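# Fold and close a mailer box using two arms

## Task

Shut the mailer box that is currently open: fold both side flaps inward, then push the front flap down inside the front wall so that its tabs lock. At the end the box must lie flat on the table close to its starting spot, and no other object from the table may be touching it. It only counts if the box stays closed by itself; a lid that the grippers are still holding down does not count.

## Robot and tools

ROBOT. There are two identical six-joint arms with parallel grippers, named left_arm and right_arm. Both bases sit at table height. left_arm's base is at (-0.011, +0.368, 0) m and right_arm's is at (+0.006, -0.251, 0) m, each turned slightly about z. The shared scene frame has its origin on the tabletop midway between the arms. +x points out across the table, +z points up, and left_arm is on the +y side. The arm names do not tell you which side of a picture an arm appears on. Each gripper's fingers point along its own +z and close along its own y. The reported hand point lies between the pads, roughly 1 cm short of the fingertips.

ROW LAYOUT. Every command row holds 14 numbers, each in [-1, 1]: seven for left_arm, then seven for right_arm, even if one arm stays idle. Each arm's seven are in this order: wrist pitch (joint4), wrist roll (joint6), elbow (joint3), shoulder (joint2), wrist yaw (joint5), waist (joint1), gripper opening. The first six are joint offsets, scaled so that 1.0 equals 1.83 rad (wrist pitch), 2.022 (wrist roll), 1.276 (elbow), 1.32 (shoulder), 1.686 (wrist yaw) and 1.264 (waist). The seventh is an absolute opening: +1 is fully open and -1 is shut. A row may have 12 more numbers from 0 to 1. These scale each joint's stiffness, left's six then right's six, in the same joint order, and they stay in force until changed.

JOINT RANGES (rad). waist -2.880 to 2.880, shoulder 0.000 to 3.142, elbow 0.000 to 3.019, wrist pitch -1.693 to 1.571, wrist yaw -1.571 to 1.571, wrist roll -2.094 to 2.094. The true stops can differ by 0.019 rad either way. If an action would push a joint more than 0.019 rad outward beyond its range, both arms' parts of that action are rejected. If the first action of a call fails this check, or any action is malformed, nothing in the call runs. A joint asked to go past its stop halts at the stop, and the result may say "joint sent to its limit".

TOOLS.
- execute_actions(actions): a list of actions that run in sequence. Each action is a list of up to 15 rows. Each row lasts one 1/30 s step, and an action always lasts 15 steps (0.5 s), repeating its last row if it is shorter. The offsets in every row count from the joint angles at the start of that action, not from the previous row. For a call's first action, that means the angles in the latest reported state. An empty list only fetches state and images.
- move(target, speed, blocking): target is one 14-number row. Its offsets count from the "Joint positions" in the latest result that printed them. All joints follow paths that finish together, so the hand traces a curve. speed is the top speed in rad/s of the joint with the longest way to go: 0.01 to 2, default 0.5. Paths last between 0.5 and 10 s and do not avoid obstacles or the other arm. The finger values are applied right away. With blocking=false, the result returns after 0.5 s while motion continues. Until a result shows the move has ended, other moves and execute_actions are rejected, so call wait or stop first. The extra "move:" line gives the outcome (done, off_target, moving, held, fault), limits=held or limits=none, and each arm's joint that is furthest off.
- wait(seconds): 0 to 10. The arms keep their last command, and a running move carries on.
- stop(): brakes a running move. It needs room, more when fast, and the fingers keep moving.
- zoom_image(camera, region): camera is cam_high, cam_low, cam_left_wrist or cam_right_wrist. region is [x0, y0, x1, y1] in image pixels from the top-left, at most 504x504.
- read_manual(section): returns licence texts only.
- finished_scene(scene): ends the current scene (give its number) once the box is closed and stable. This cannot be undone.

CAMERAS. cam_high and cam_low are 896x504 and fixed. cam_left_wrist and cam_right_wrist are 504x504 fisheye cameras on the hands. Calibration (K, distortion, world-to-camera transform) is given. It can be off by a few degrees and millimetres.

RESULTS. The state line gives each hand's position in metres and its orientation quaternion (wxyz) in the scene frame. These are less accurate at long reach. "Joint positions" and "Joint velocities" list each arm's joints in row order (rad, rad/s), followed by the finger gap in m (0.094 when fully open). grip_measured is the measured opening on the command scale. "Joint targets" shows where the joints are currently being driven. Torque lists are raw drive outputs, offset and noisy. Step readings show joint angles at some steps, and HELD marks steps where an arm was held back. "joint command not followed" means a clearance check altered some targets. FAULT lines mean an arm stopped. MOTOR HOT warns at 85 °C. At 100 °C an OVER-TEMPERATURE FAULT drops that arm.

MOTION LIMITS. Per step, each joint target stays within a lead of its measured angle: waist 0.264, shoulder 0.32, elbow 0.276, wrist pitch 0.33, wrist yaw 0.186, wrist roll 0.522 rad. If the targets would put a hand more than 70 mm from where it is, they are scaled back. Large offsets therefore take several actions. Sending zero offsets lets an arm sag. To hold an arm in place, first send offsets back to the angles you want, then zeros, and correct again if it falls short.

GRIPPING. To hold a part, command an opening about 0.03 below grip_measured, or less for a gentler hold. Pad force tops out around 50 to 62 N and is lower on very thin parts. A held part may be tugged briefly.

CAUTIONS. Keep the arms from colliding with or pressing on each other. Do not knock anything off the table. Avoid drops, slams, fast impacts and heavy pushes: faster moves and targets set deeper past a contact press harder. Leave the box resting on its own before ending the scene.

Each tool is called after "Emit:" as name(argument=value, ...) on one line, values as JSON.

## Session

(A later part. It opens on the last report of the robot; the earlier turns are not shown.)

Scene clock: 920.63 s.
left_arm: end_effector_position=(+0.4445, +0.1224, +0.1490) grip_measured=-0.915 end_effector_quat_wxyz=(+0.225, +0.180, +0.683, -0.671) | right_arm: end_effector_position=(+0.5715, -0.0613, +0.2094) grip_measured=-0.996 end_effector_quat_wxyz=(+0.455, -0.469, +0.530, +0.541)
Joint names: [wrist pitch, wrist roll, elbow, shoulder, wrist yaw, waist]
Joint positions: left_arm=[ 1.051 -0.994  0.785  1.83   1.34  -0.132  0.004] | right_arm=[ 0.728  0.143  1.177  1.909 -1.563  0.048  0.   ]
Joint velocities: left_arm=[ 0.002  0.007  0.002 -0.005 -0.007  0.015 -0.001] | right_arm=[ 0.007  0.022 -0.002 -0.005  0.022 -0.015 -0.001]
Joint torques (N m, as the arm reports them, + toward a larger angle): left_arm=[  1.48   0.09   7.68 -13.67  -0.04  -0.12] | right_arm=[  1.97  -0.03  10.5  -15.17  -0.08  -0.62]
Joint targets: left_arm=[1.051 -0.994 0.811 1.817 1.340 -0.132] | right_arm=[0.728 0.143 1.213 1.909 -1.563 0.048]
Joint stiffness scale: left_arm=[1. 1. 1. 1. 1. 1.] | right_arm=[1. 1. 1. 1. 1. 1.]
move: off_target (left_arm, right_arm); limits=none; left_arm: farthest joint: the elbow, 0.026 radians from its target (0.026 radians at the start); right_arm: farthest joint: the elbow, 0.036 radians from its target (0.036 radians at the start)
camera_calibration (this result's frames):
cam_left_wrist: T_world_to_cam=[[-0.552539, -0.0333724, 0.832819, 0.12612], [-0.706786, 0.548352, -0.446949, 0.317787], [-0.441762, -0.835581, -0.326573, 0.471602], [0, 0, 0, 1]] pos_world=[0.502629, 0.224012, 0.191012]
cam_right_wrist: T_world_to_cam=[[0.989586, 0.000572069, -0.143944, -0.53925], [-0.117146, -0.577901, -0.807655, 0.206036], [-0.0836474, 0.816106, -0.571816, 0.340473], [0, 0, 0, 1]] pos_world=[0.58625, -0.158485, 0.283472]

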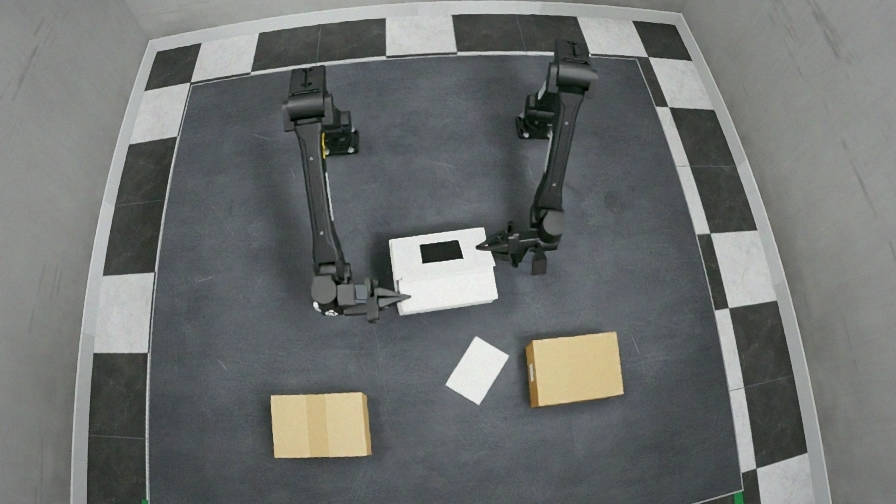

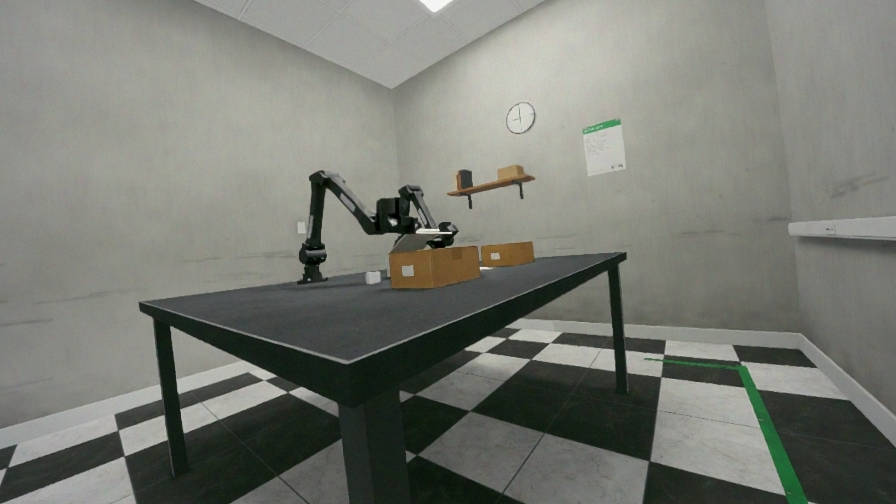

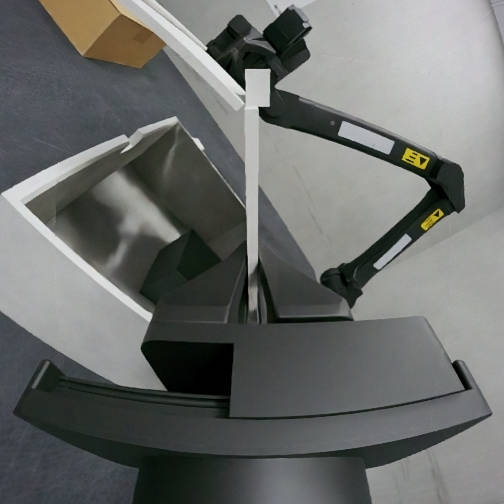

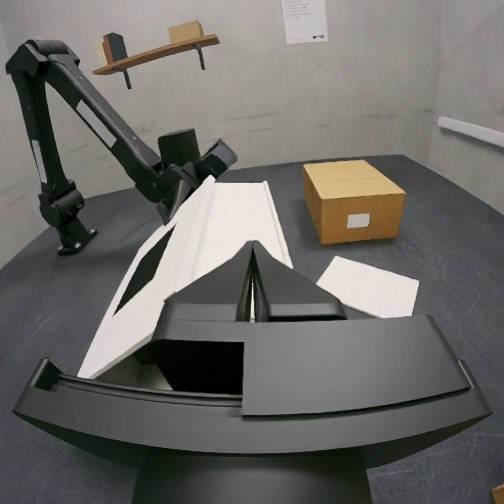

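Emit:
move(target=[0,0,0.02,0.015,0,0,-0.92, 0.048,0,0.03,0.065,0,0,-1], speed=0.15)

Emit:
move(target=[0,0,0.02,0,0,0,-0.92, 0.05,0,-0.035,0.025,0,0,-1], speed=0.15)

Emit:
move(target=[0,0,0.02,0,0,0,-0.92, 0.028,0,-0.035,-0.015,0,0,-1], speed=0.15)

Scene clock: 931.13 s.
left_arm: end_effector_position=(+0.4445, +0.1224, +0.1490) grip_measured=-0.915 end_effector_quat_wxyz=(+0.225, +0.180, +0.683, -0.671) | right_arm: end_effector_position=(+0.5774, -0.0611, +0.1752) grip_measured=-0.996 end_effector_quat_wxyz=(+0.455, -0.469, +0.529, +0.541)
Joint names: [wrist pitch, wrist roll, elbow, shoulder, wrist yaw, waist]
Joint positions: left_arm=[ 1.051 -0.994  0.785  1.83   1.34  -0.132  0.004] | right_arm=[ 0.799  0.143  1.182  1.983 -1.563  0.048  0.   ]
Joint velocities: left_arm=[-0.002  0.007  0.002 -0.005 -0.007  0.005  0.001] | right_arm=[-0.002  0.051 -0.002  0.015  0.051 -0.005  0.001]
Joint torques (N m, as the arm reports them, + toward a larger angle): left_arm=[  1.47   0.1    7.61 -11.12  -0.04  -0.12] | right_arm=[  2.62  -0.05  10.04 -15.01  -0.09  -0.52]
Joint targets: left_arm=[1.051 -0.994 0.810 1.850 1.340 -0.132] | right_arm=[0.816 0.143 1.215 1.995 -1.563 0.048]
Joint stiffness scale: left_arm=[1. 1. 1. 1. 1. 1.] | right_arm=[1. 1. 1. 1. 1. 1.]
move: off_target (left_arm, right_arm); limits=none; left_arm: farthest joint: the elbow, 0.026 radians from its target (0.026 radians at the start); right_arm: farthest joint: the elbow, 0.034 radians from its target (0.038 radians at the start)
camera_calibration (this result's frames):
cam_left_wrist: T_world_to_cam=[[-0.552539, -0.0333724, 0.832819, 0.12612], [-0.706786, 0.548352, -0.446949, 0.317787], [-0.441762, -0.835581, -0.326573, 0.471602], [0, 0, 0, 1]] pos_world=[0.502629, 0.224012, 0.191012]
cam_right_wrist: T_world_to_cam=[[0.989695, 0.000575646, -0.143189, -0.550144], [-0.11653, -0.577881, -0.807759, 0.178896], [-0.0832113, 0.816121, -0.571859, 0.321023], [0, 0, 0, 1]] pos_world=[0.592034, -0.158296, 0.24931]

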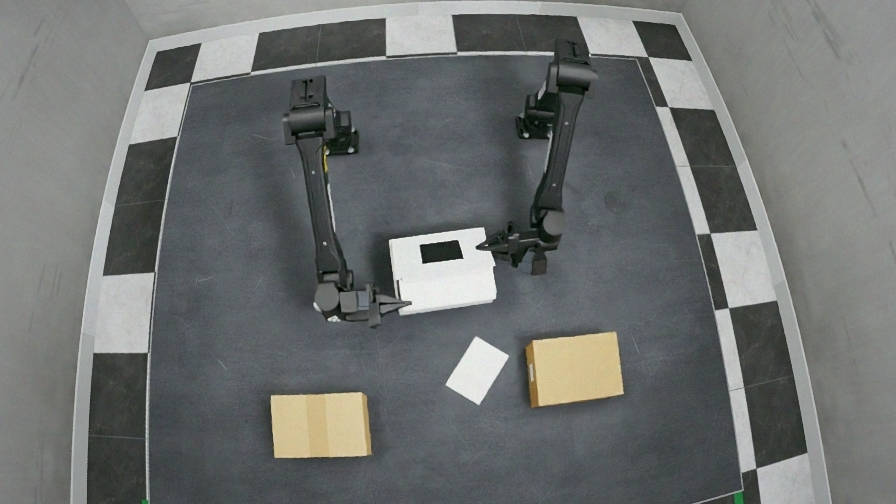

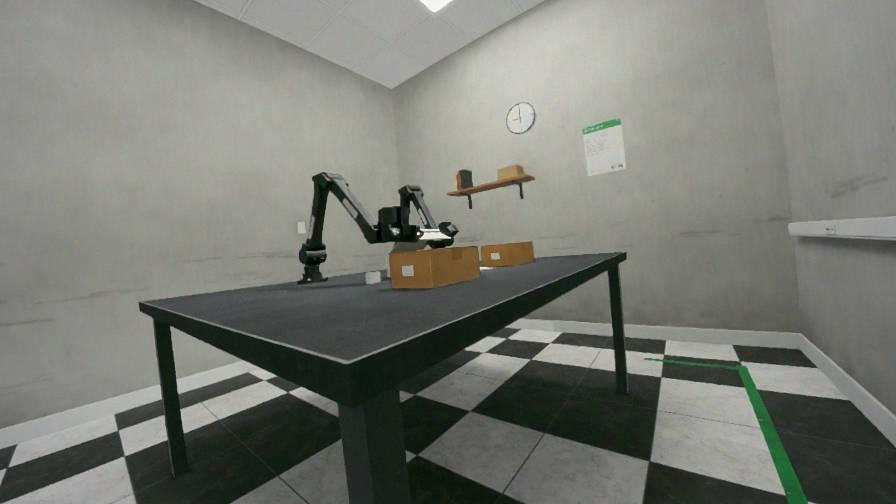

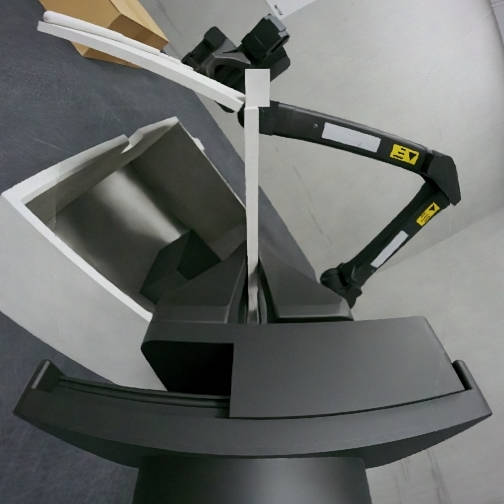

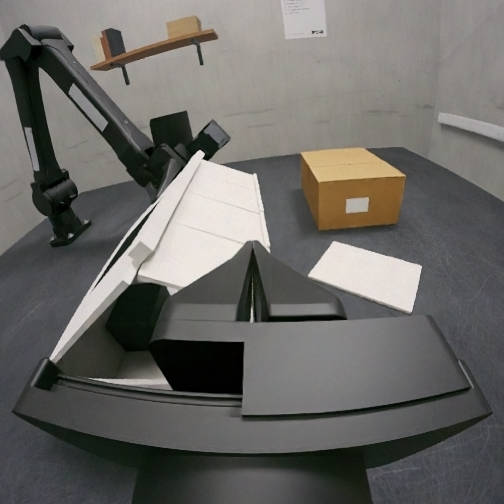

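Scene clock: 932.13 s.
left_arm: end_effector_position=(+0.4445, +0.1224, +0.1490) grip_measured=-0.915 end_effector_quat_wxyz=(+0.225, +0.180, +0.683, -0.671) | right_arm: end_effector_position=(+0.5656, -0.0615, +0.1564) grip_measured=-0.996 end_effector_quat_wxyz=(+0.459, -0.472, +0.526, +0.538)
Joint names: [wrist pitch, wrist roll, elbow, shoulder, wrist yaw, waist]
Joint positions: left_arm=[ 1.051 -0.994  0.785  1.83   1.34  -0.132  0.004] | right_arm=[ 0.873  0.143  1.138  2.001 -1.563  0.048  0.   ]
Joint velocities: left_arm=[ 0.012  0.081  0.012 -0.015  0.037 -0.015  0.001] | right_arm=[ 0.002  0.051 -0.002  0.005  0.066 -0.015 -0.   ]
Joint torques (N m, as the arm reports them, + toward a larger angle): left_arm=[  1.47   0.1    7.61 -12.67  -0.04  -0.15] | right_arm=[  2.75   0.01   6.57 -14.95  -0.11  -0.38]
Joint targets: left_arm=[1.051 -0.994 0.810 1.830 1.340 -0.132] | right_arm=[0.890 0.143 1.137 2.017 -1.563 0.048]
Joint stiffness scale: left_arm=[1. 1. 1. 1. 1. 1.] | right_arm=[1. 1. 1. 1. 1. 1.]
move: off_target (left_arm); limits=none; left_arm: farthest joint: the elbow, 0.026 radians from its target (0.026 radians at the start); right_arm: farthest joint: the wrist pitch, 0.018 radians from its target (0.092 radians at the start)
camera_calibration (this result's frames):
cam_left_wrist: T_world_to_cam=[[-0.552539, -0.0333724, 0.832819, 0.12612], [-0.706786, 0.548352, -0.446949, 0.317787], [-0.441762, -0.835581, -0.326573, 0.471602], [0, 0, 0, 1]] pos_world=[0.502629, 0.224012, 0.191012]
cam_right_wrist: T_world_to_cam=[[0.991418, 0.00063196, -0.130726, -0.54412], [-0.106357, -0.577549, -0.809398, 0.156622], [-0.0760119, 0.816356, -0.572525, 0.305641], [0, 0, 0, 1]] pos_world=[0.579341, -0.158711, 0.230626]

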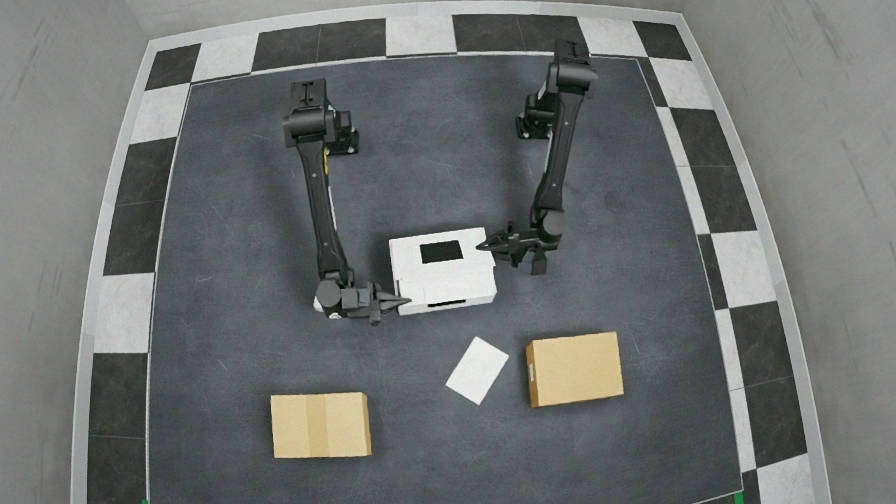

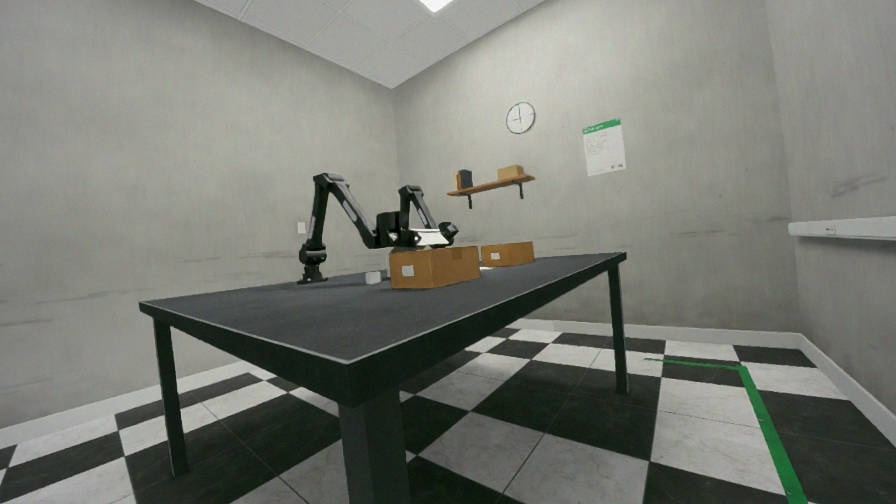

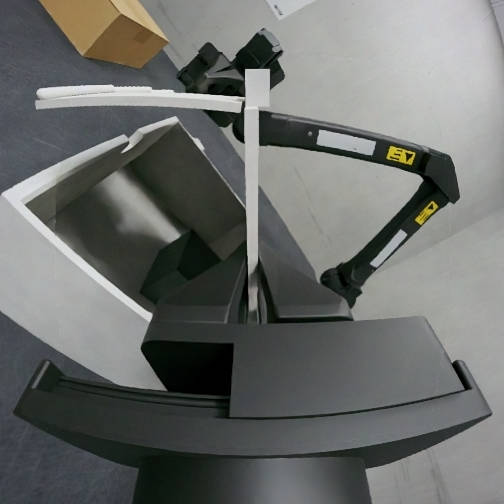

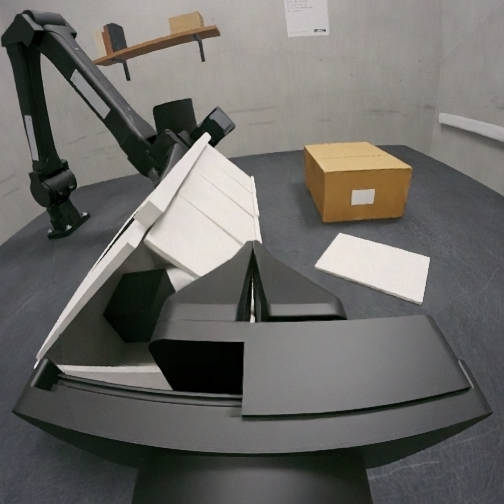

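Scene clock: 932.93 s.
left_arm: end_effector_position=(+0.4445, +0.1224, +0.1490) grip_measured=-0.915 end_effector_quat_wxyz=(+0.225, +0.180, +0.683, -0.671) | right_arm: end_effector_position=(+0.5528, -0.0619, +0.1480) grip_measured=-0.996 end_effector_quat_wxyz=(+0.457, -0.471, +0.528, +0.539)
Joint names: [wrist pitch, wrist roll, elbow, shoulder, wrist yaw, waist]
Joint positions: left_arm=[ 1.051 -0.994  0.785  1.83   1.34  -0.132  0.004] | right_arm=[ 0.906  0.143  1.095  1.996 -1.563  0.048  0.   ]
Joint velocities: left_arm=[-0.012  0.037  0.017 -0.015  0.051  0.005  0.001] | right_arm=[-0.002  0.037  0.012 -0.005  0.007  0.005 -0.   ]
Joint torques (N m, as the arm reports them, + toward a larger angle): left_arm=[  1.47   0.09   7.62 -12.61  -0.03  -0.08] | right_arm=[  2.71   0.01   6.46 -16.64  -0.1   -0.19]
Joint targets: left_arm=[1.051 -0.994 0.810 1.830 1.340 -0.132] | right_arm=[0.924 0.143 1.093 1.982 -1.563 0.048]
Joint stiffness scale: left_arm=[1. 1. 1. 1. 1. 1.] | right_arm=[1. 1. 1. 1. 1. 1.]
move: off_target (left_arm); limits=none; left_arm: farthest joint: the elbow, 0.026 radians from its target (0.026 radians at the start); right_arm: farthest joint: the wrist pitch, 0.018 radians from its target (0.051 radians at the start)
camera_calibration (this result's frames):
cam_left_wrist: T_world_to_cam=[[-0.552539, -0.0333724, 0.832819, 0.12612], [-0.706786, 0.548352, -0.446949, 0.317787], [-0.441762, -0.835581, -0.326573, 0.471602], [0, 0, 0, 1]] pos_world=[0.502629, 0.224012, 0.191012]
cam_right_wrist: T_world_to_cam=[[0.99081, 0.000612075, -0.13526, -0.53149], [-0.110059, -0.57767, -0.808817, 0.150222], [-0.0786309, 0.81627, -0.572294, 0.301644], [0, 0, 0, 1]] pos_world=[0.566857, -0.159119, 0.222241]

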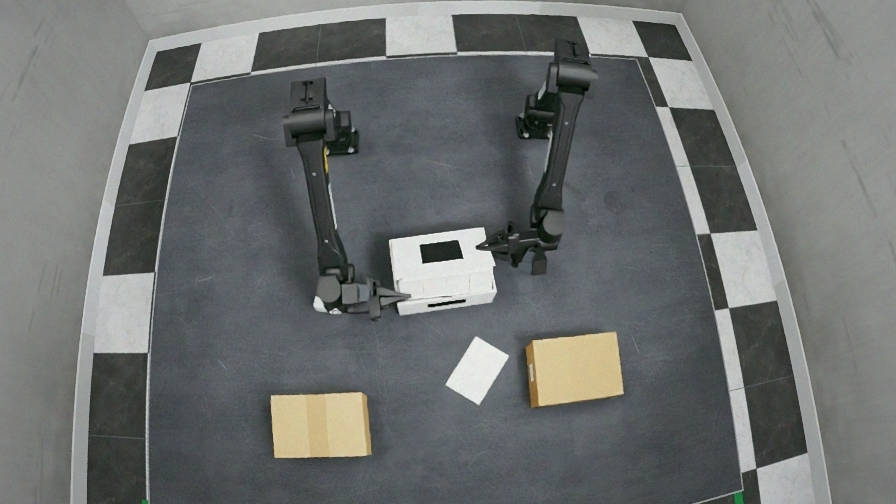

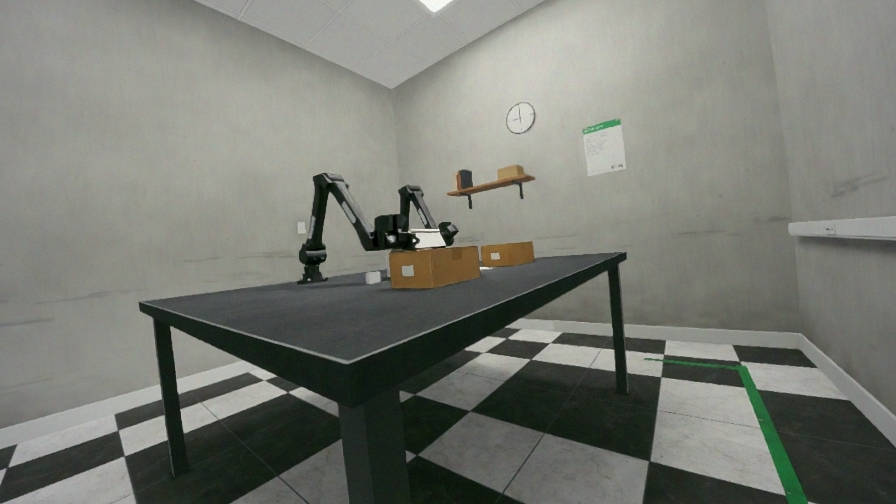

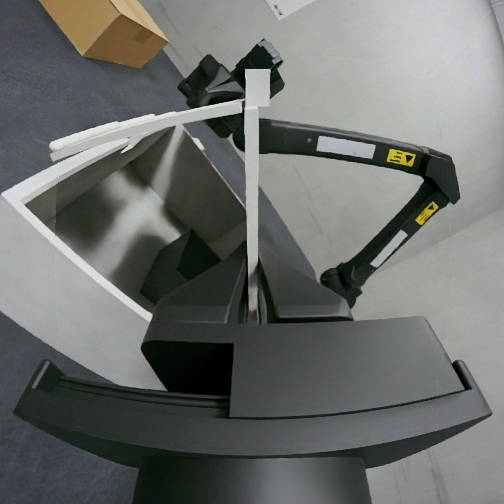

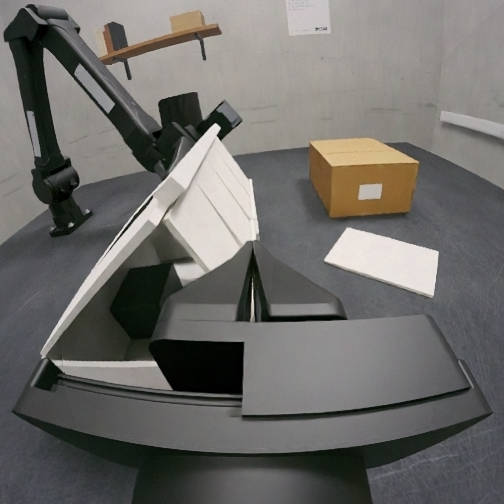

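Push a bit more inward, then lower to 22°.

Emit:
move(target=[0,0,0.02,0,0,0,-0.92, 0.012,0,-0.022,-0.022,0,0,-1], speed=0.15)

Emit:
move(target=[0.032,-0.105,0.045,0.065,0,0,-0.92, 0.04,0,0.01,0.05,0,0,-1], speed=0.12)

Scene clock: 941.00 s.
left_arm: end_effector_position=(+0.4445, +0.1224, +0.1490) grip_measured=-0.915 end_effector_quat_wxyz=(+0.225, +0.180, +0.683, -0.671) | right_arm: end_effector_position=(+0.5446, -0.0622, +0.1484) grip_measured=-0.996 end_effector_quat_wxyz=(+0.456, -0.469, +0.529, +0.541)
Joint names: [wrist pitch, wrist roll, elbow, shoulder, wrist yaw, waist]
Joint positions: left_arm=[ 1.051 -0.994  0.785  1.83   1.34  -0.132  0.004] | right_arm=[ 0.91   0.143  1.068  1.98  -1.563  0.048  0.   ]
Joint velocities: left_arm=[-0.002 -0.007  0.002 -0.015 -0.066 -0.005 -0.   ] | right_arm=[-0.007 -0.125 -0.007 -0.015 -0.081 -0.005  0.001]
Joint torques (N m, as the arm reports them, + toward a larger angle): left_arm=[  1.45   0.09   7.64 -12.73  -0.04  -0.06] | right_arm=[  2.6   -0.01   6.39 -16.31  -0.12  -0.13]
Joint targets: left_arm=[1.051 -0.994 0.810 1.830 1.340 -0.132] | right_arm=[0.928 0.143 1.067 1.967 -1.563 0.048]
Joint stiffness scale: left_arm=[1. 1. 1. 1. 1. 1.] | right_arm=[1. 1. 1. 1. 1. 1.]
move: off_target (left_arm); limits=none; left_arm: farthest joint: the elbow, 0.026 radians from its target (0.026 radians at the start); right_arm: farthest joint: the wrist pitch, 0.018 radians from its target (0.022 radians at the start)
camera_calibration (this result's frames):
cam_left_wrist: T_world_to_cam=[[-0.552539, -0.0333724, 0.832819, 0.12612], [-0.706786, 0.548352, -0.446949, 0.317787], [-0.441762, -0.835581, -0.326573, 0.471602], [0, 0, 0, 1]] pos_world=[0.502629, 0.224012, 0.191012]
cam_right_wrist: T_world_to_cam=[[0.989912, 0.000582745, -0.14168, -0.521882], [-0.115298, -0.577841, -0.807964, 0.152182], [-0.0823391, 0.816149, -0.571945, 0.30339], [0, 0, 0, 1]] pos_world=[0.559145, -0.159371, 0.22254]

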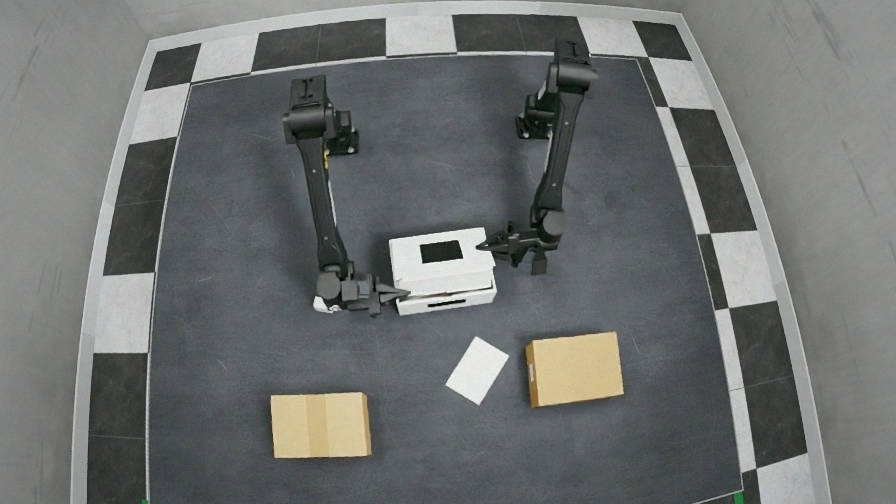

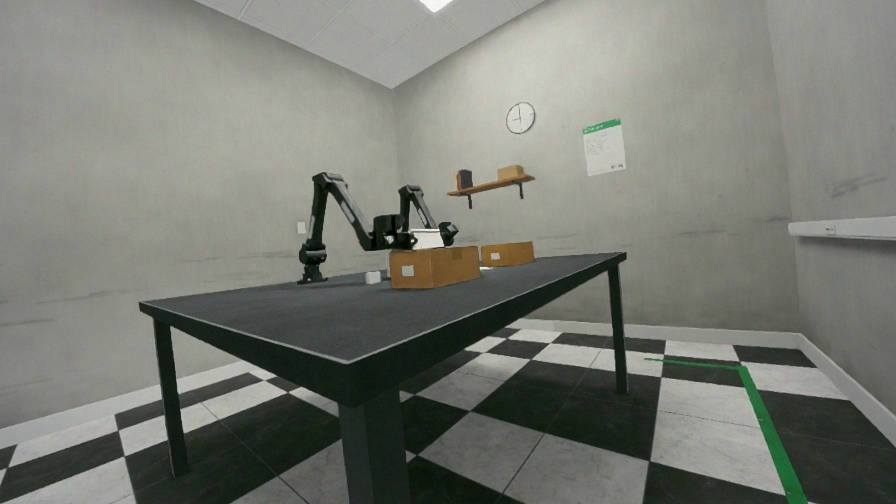

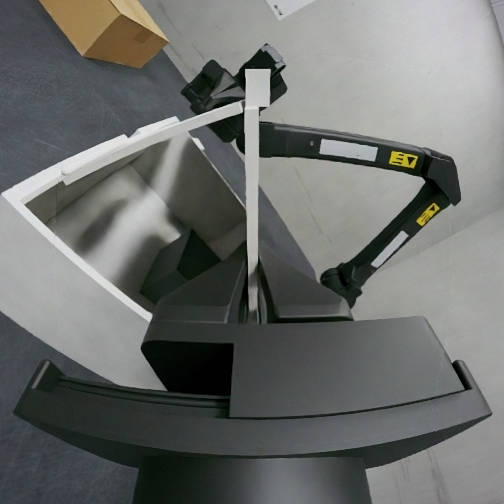

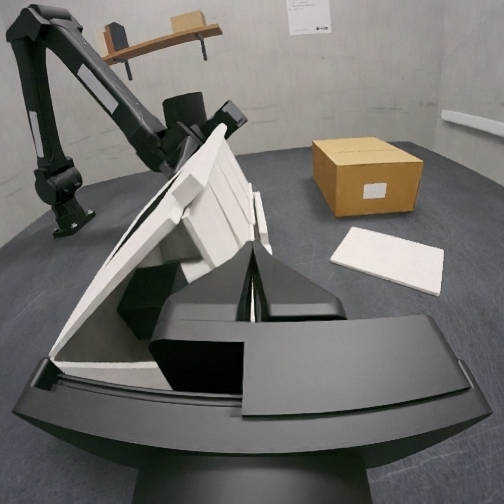

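Scene clock: 943.17 s.
left_arm: end_effector_position=(+0.4523, +0.1217, +0.1338) grip_measured=-0.915 end_effector_quat_wxyz=(+0.159, +0.114, +0.697, -0.690) | right_arm: end_effector_position=(+0.5449, -0.0622, +0.1246) grip_measured=-0.996 end_effector_quat_wxyz=(+0.456, -0.470, +0.529, +0.540)
Joint names: [wrist pitch, wrist roll, elbow, shoulder, wrist yaw, waist]
Joint positions: left_arm=[ 1.096 -1.196  0.808  1.888  1.344 -0.131  0.004] | right_arm=[ 0.965  0.143  1.068  2.034 -1.563  0.048  0.   ]
Joint velocities: left_arm=[-0.002  0.007 -0.007 -0.024  0.037 -0.005  0.   ] | right_arm=[ 0.007 -0.022  0.002 -0.015  0.081 -0.005 -0.   ]
Joint torques (N m, as the arm reports them, + toward a larger angle): left_arm=[  2.09   0.03   8.15 -10.98  -0.2   -0.25] | right_arm=[  2.5   -0.04   7.24 -13.73  -0.1   -0.73]
Joint targets: left_arm=[1.109 -1.207 0.842 1.916 1.340 -0.132] | right_arm=[0.984 0.143 1.081 2.047 -1.563 0.048]
Joint stiffness scale: left_arm=[1. 1. 1. 1. 1. 1.] | right_arm=[1. 1. 1. 1. 1. 1.]
move: off_target (left_arm); limits=none; left_arm: farthest joint: the elbow, 0.035 radians from its target (0.058 radians at the start); right_arm: farthest joint: the wrist pitch, 0.018 radians from its target (0.073 radians at the start)
camera_calibration (this result's frames):
cam_left_wrist: T_world_to_cam=[[-0.383879, -0.0190592, 0.923187, 0.0529978], [-0.778233, 0.544781, -0.312358, 0.331608], [-0.496981, -0.838362, -0.223963, 0.481092], [0, 0, 0, 1]] pos_world=[0.517507, 0.223685, 0.1624]
cam_right_wrist: T_world_to_cam=[[0.990127, 0.000589769, -0.14017, -0.525886], [-0.114066, -0.577801, -0.808168, 0.132377], [-0.0814668, 0.816178, -0.572029, 0.28935], [0, 0, 0, 1]] pos_world=[0.559366, -0.159364, 0.198786]

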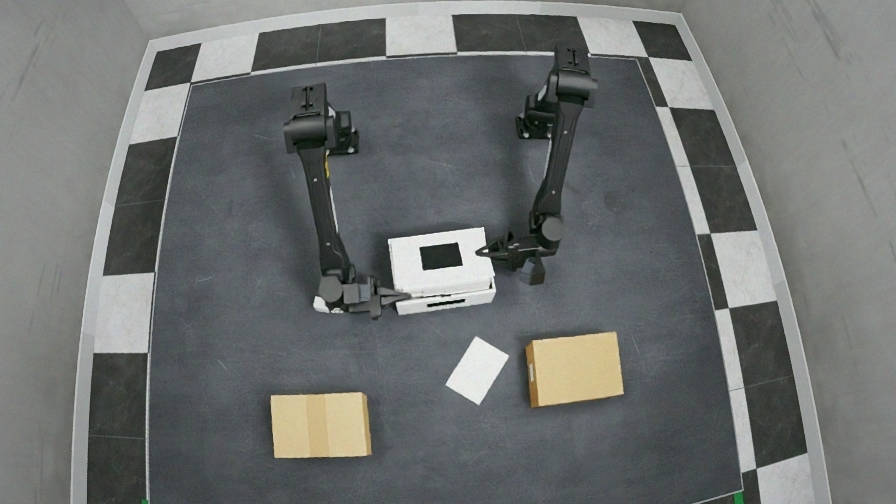

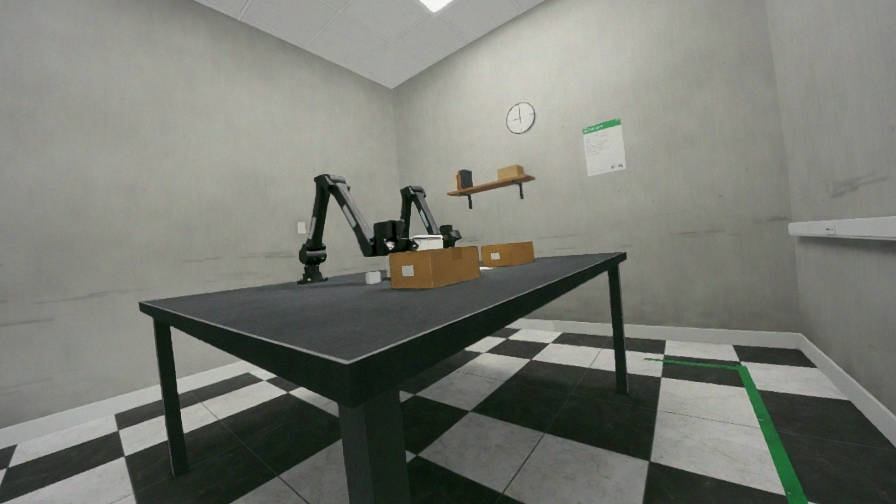

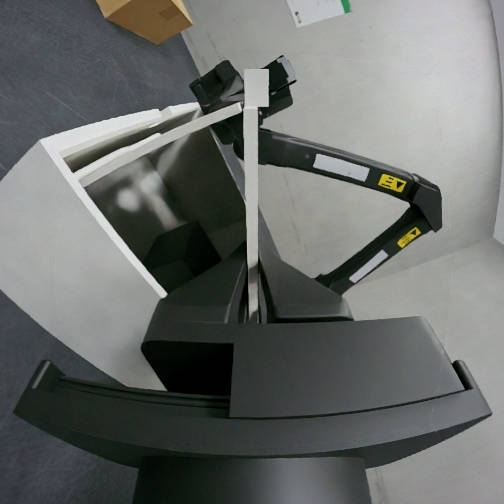

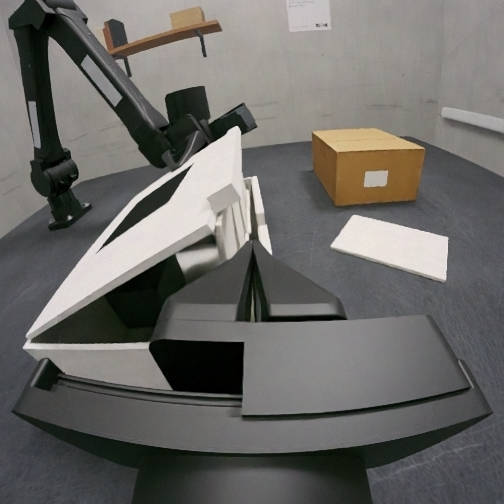

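Tucked. Withdraw the right arm and reorient.

Emit:
move(target=[0.025,-0.065,0.03,0.045,0,0,-0.92, 0,0,0.025,0,0,-0.14,-1], speed=0.2)

Emit:
move(target=[0,0,0.02,0,0,0,-0.92, -0.6,0.06,0.4,-0.38,0.45,0,-1], speed=0.8)

Scene clock: 961.33 s.
left_arm: end_effector_position=(+0.4548, +0.1217, +0.1244) grip_measured=-0.915 end_effector_quat_wxyz=(+0.120, +0.075, +0.701, -0.699) | right_arm: end_effector_position=(+0.5693, -0.1566, +0.1246) grip_measured=-0.996 end_effector_quat_wxyz=(+0.501, -0.423, +0.567, +0.499)
Joint names: [wrist pitch, wrist roll, elbow, shoulder, wrist yaw, waist]
Joint positions: left_arm=[ 1.128 -1.317  0.815  1.92   1.344 -0.13   0.004] | right_arm=[ 0.965  0.143  1.068  2.034 -1.563 -0.123  0.   ]
Joint velocities: left_arm=[-0.022 -0.037  0.002 -0.005  0.037  0.005 -0.001] | right_arm=[-0.012  0.037 -0.012  0.005  0.022 -0.005  0.   ]
Joint torques (N m, as the arm reports them, + toward a larger angle): left_arm=[  2.09   0.02   7.66 -11.1   -0.05  -0.21] | right_arm=[  2.01  -0.04   8.8  -15.28  -0.12  -0.91]
Joint targets: left_arm=[1.142 -1.328 0.846 1.947 1.344 -0.131] | right_arm=[0.965 0.143 1.100 2.034 -1.563 -0.129]
Joint stiffness scale: left_arm=[1. 1. 1. 1. 1. 1.] | right_arm=[1. 1. 1. 1. 1. 1.]
move: off_target (left_arm, right_arm); limits=none; left_arm: farthest joint: the elbow, 0.032 radians from its target (0.039 radians at the start); right_arm: farthest joint: the elbow, 0.032 radians from its target (0.032 radians at the start)
camera_calibration (this result's frames):
cam_left_wrist: T_world_to_cam=[[-0.277906, -0.0106134, 0.96055, 0.0087071], [-0.808755, 0.542155, -0.227999, 0.334342], [-0.518347, -0.840211, -0.159252, 0.482106], [0, 0, 0, 1]] pos_world=[0.522719, 0.223898, 0.144642]
cam_right_wrist: T_world_to_cam=[[0.975803, -0.16781, -0.14017, -0.568118], [-0.210671, -0.549984, -0.808168, 0.139977], [0.0585276, 0.818143, -0.572029, 0.288961], [0, 0, 0, 1]] pos_world=[0.566948, -0.254762, 0.198786]

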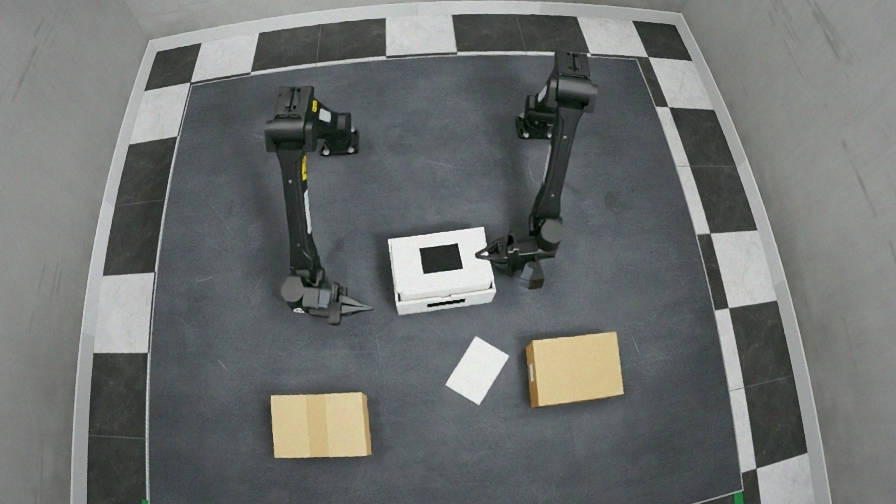

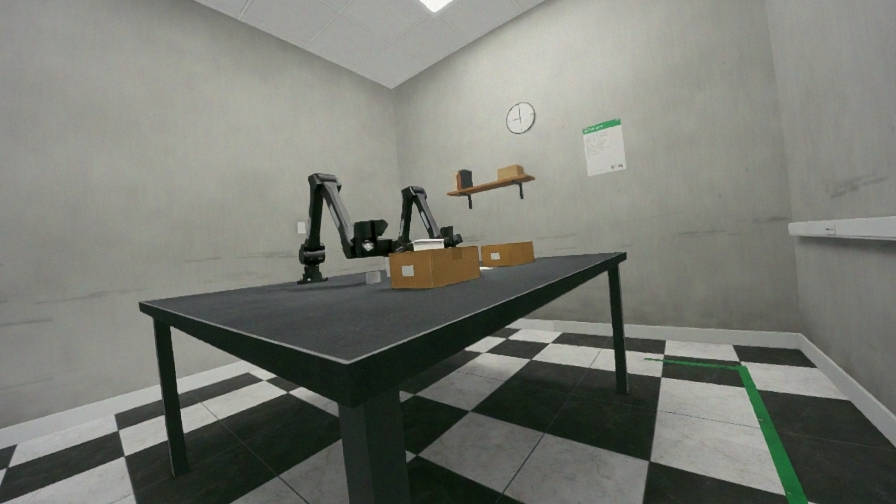

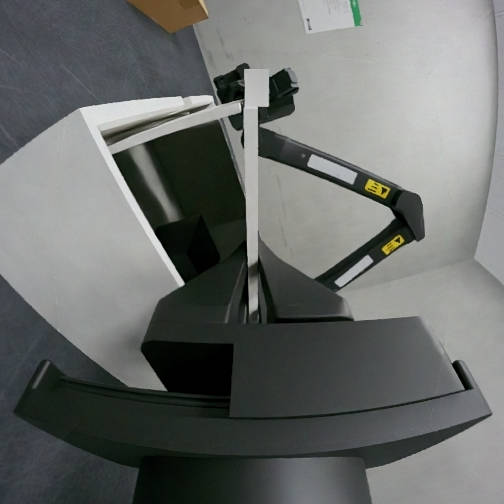

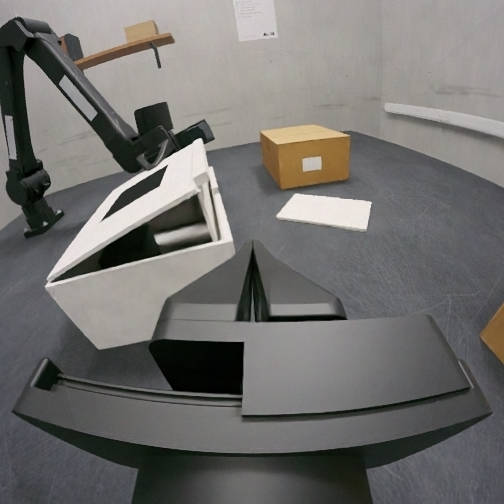

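Scene clock: 963.43 s.
left_arm: end_effector_position=(+0.4549, +0.1219, +0.1244) grip_measured=-0.915 end_effector_quat_wxyz=(+0.121, +0.075, +0.701, -0.699) | right_arm: end_effector_position=(+0.6621, -0.2176, +0.5026) grip_measured=-0.996 end_effector_quat_wxyz=(+0.600, -0.127, +0.719, +0.326)
Joint names: [wrist pitch, wrist roll, elbow, shoulder, wrist yaw, waist]
Joint positions: left_arm=[ 1.128 -1.317  0.815  1.92   1.344 -0.13   0.004] | right_arm=[-0.122  0.253  1.546  1.522 -0.808 -0.123  0.   ]
Joint velocities: left_arm=[-0.007  0.022  0.002 -0.024 -0.022 -0.005 -0.   ] | right_arm=[-0.002 -0.007 -0.022 -0.015 -0.022  0.005 -0.001]
Joint torques (N m, as the arm reports them, + toward a larger angle): left_arm=[  1.48   0.1    7.2  -13.36  -0.05  -0.07] | right_arm=[  1.88   0.14  12.69 -12.    -0.01  -0.16]
Joint targets: left_arm=[1.128 -1.317 0.840 1.920 1.344 -0.130] | right_arm=[-0.133 0.265 1.578 1.532 -0.804 -0.123]
Joint stiffness scale: left_arm=[1. 1. 1. 1. 1. 1.] | right_arm=[1. 1. 1. 1. 1. 1.]
move: off_target (left_arm, right_arm); limits=none; left_arm: farthest joint: the elbow, 0.026 radians from its target (0.026 radians at the start); right_arm: farthest joint: the elbow, 0.032 radians from its target (0.510 radians at the start)
camera_calibration (this result's frames):
cam_left_wrist: T_world_to_cam=[[-0.277902, -0.0107195, 0.96055, 0.00874617], [-0.808962, 0.541847, -0.227999, 0.334454], [-0.518027, -0.840409, -0.159252, 0.482183], [0, 0, 0, 1]] pos_world=[0.522774, 0.224102, 0.144642]
cam_right_wrist: T_world_to_cam=[[0.555086, -0.770684, -0.312931, -0.381758], [-0.658354, -0.177131, -0.73157, 0.770458], [0.50838, 0.612104, -0.605705, 0.223892], [0, 0, 0, 1]] pos_world=[0.60532, -0.294788, 0.579793]

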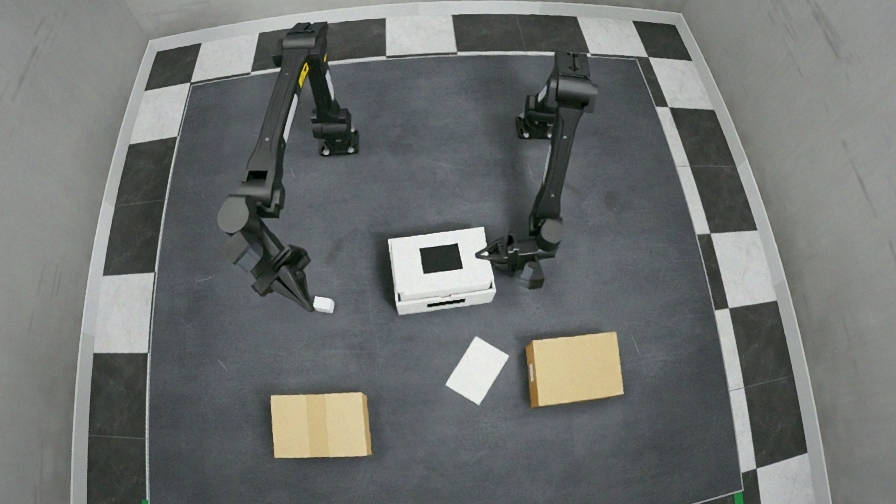

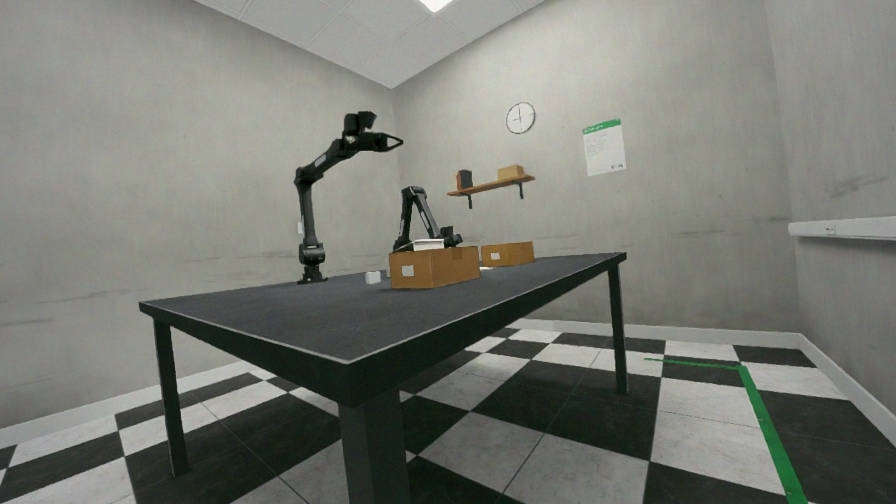

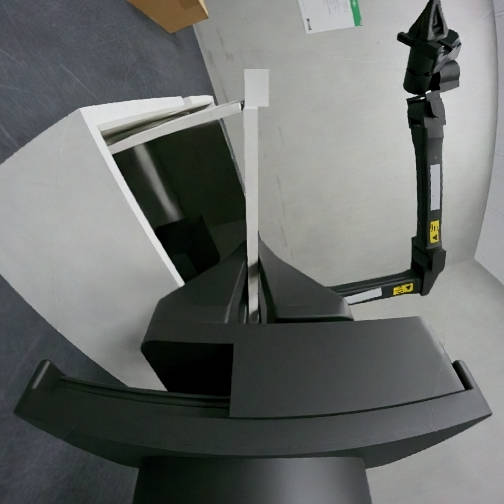

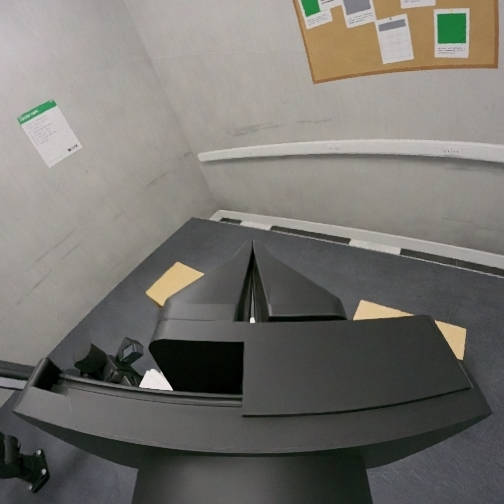

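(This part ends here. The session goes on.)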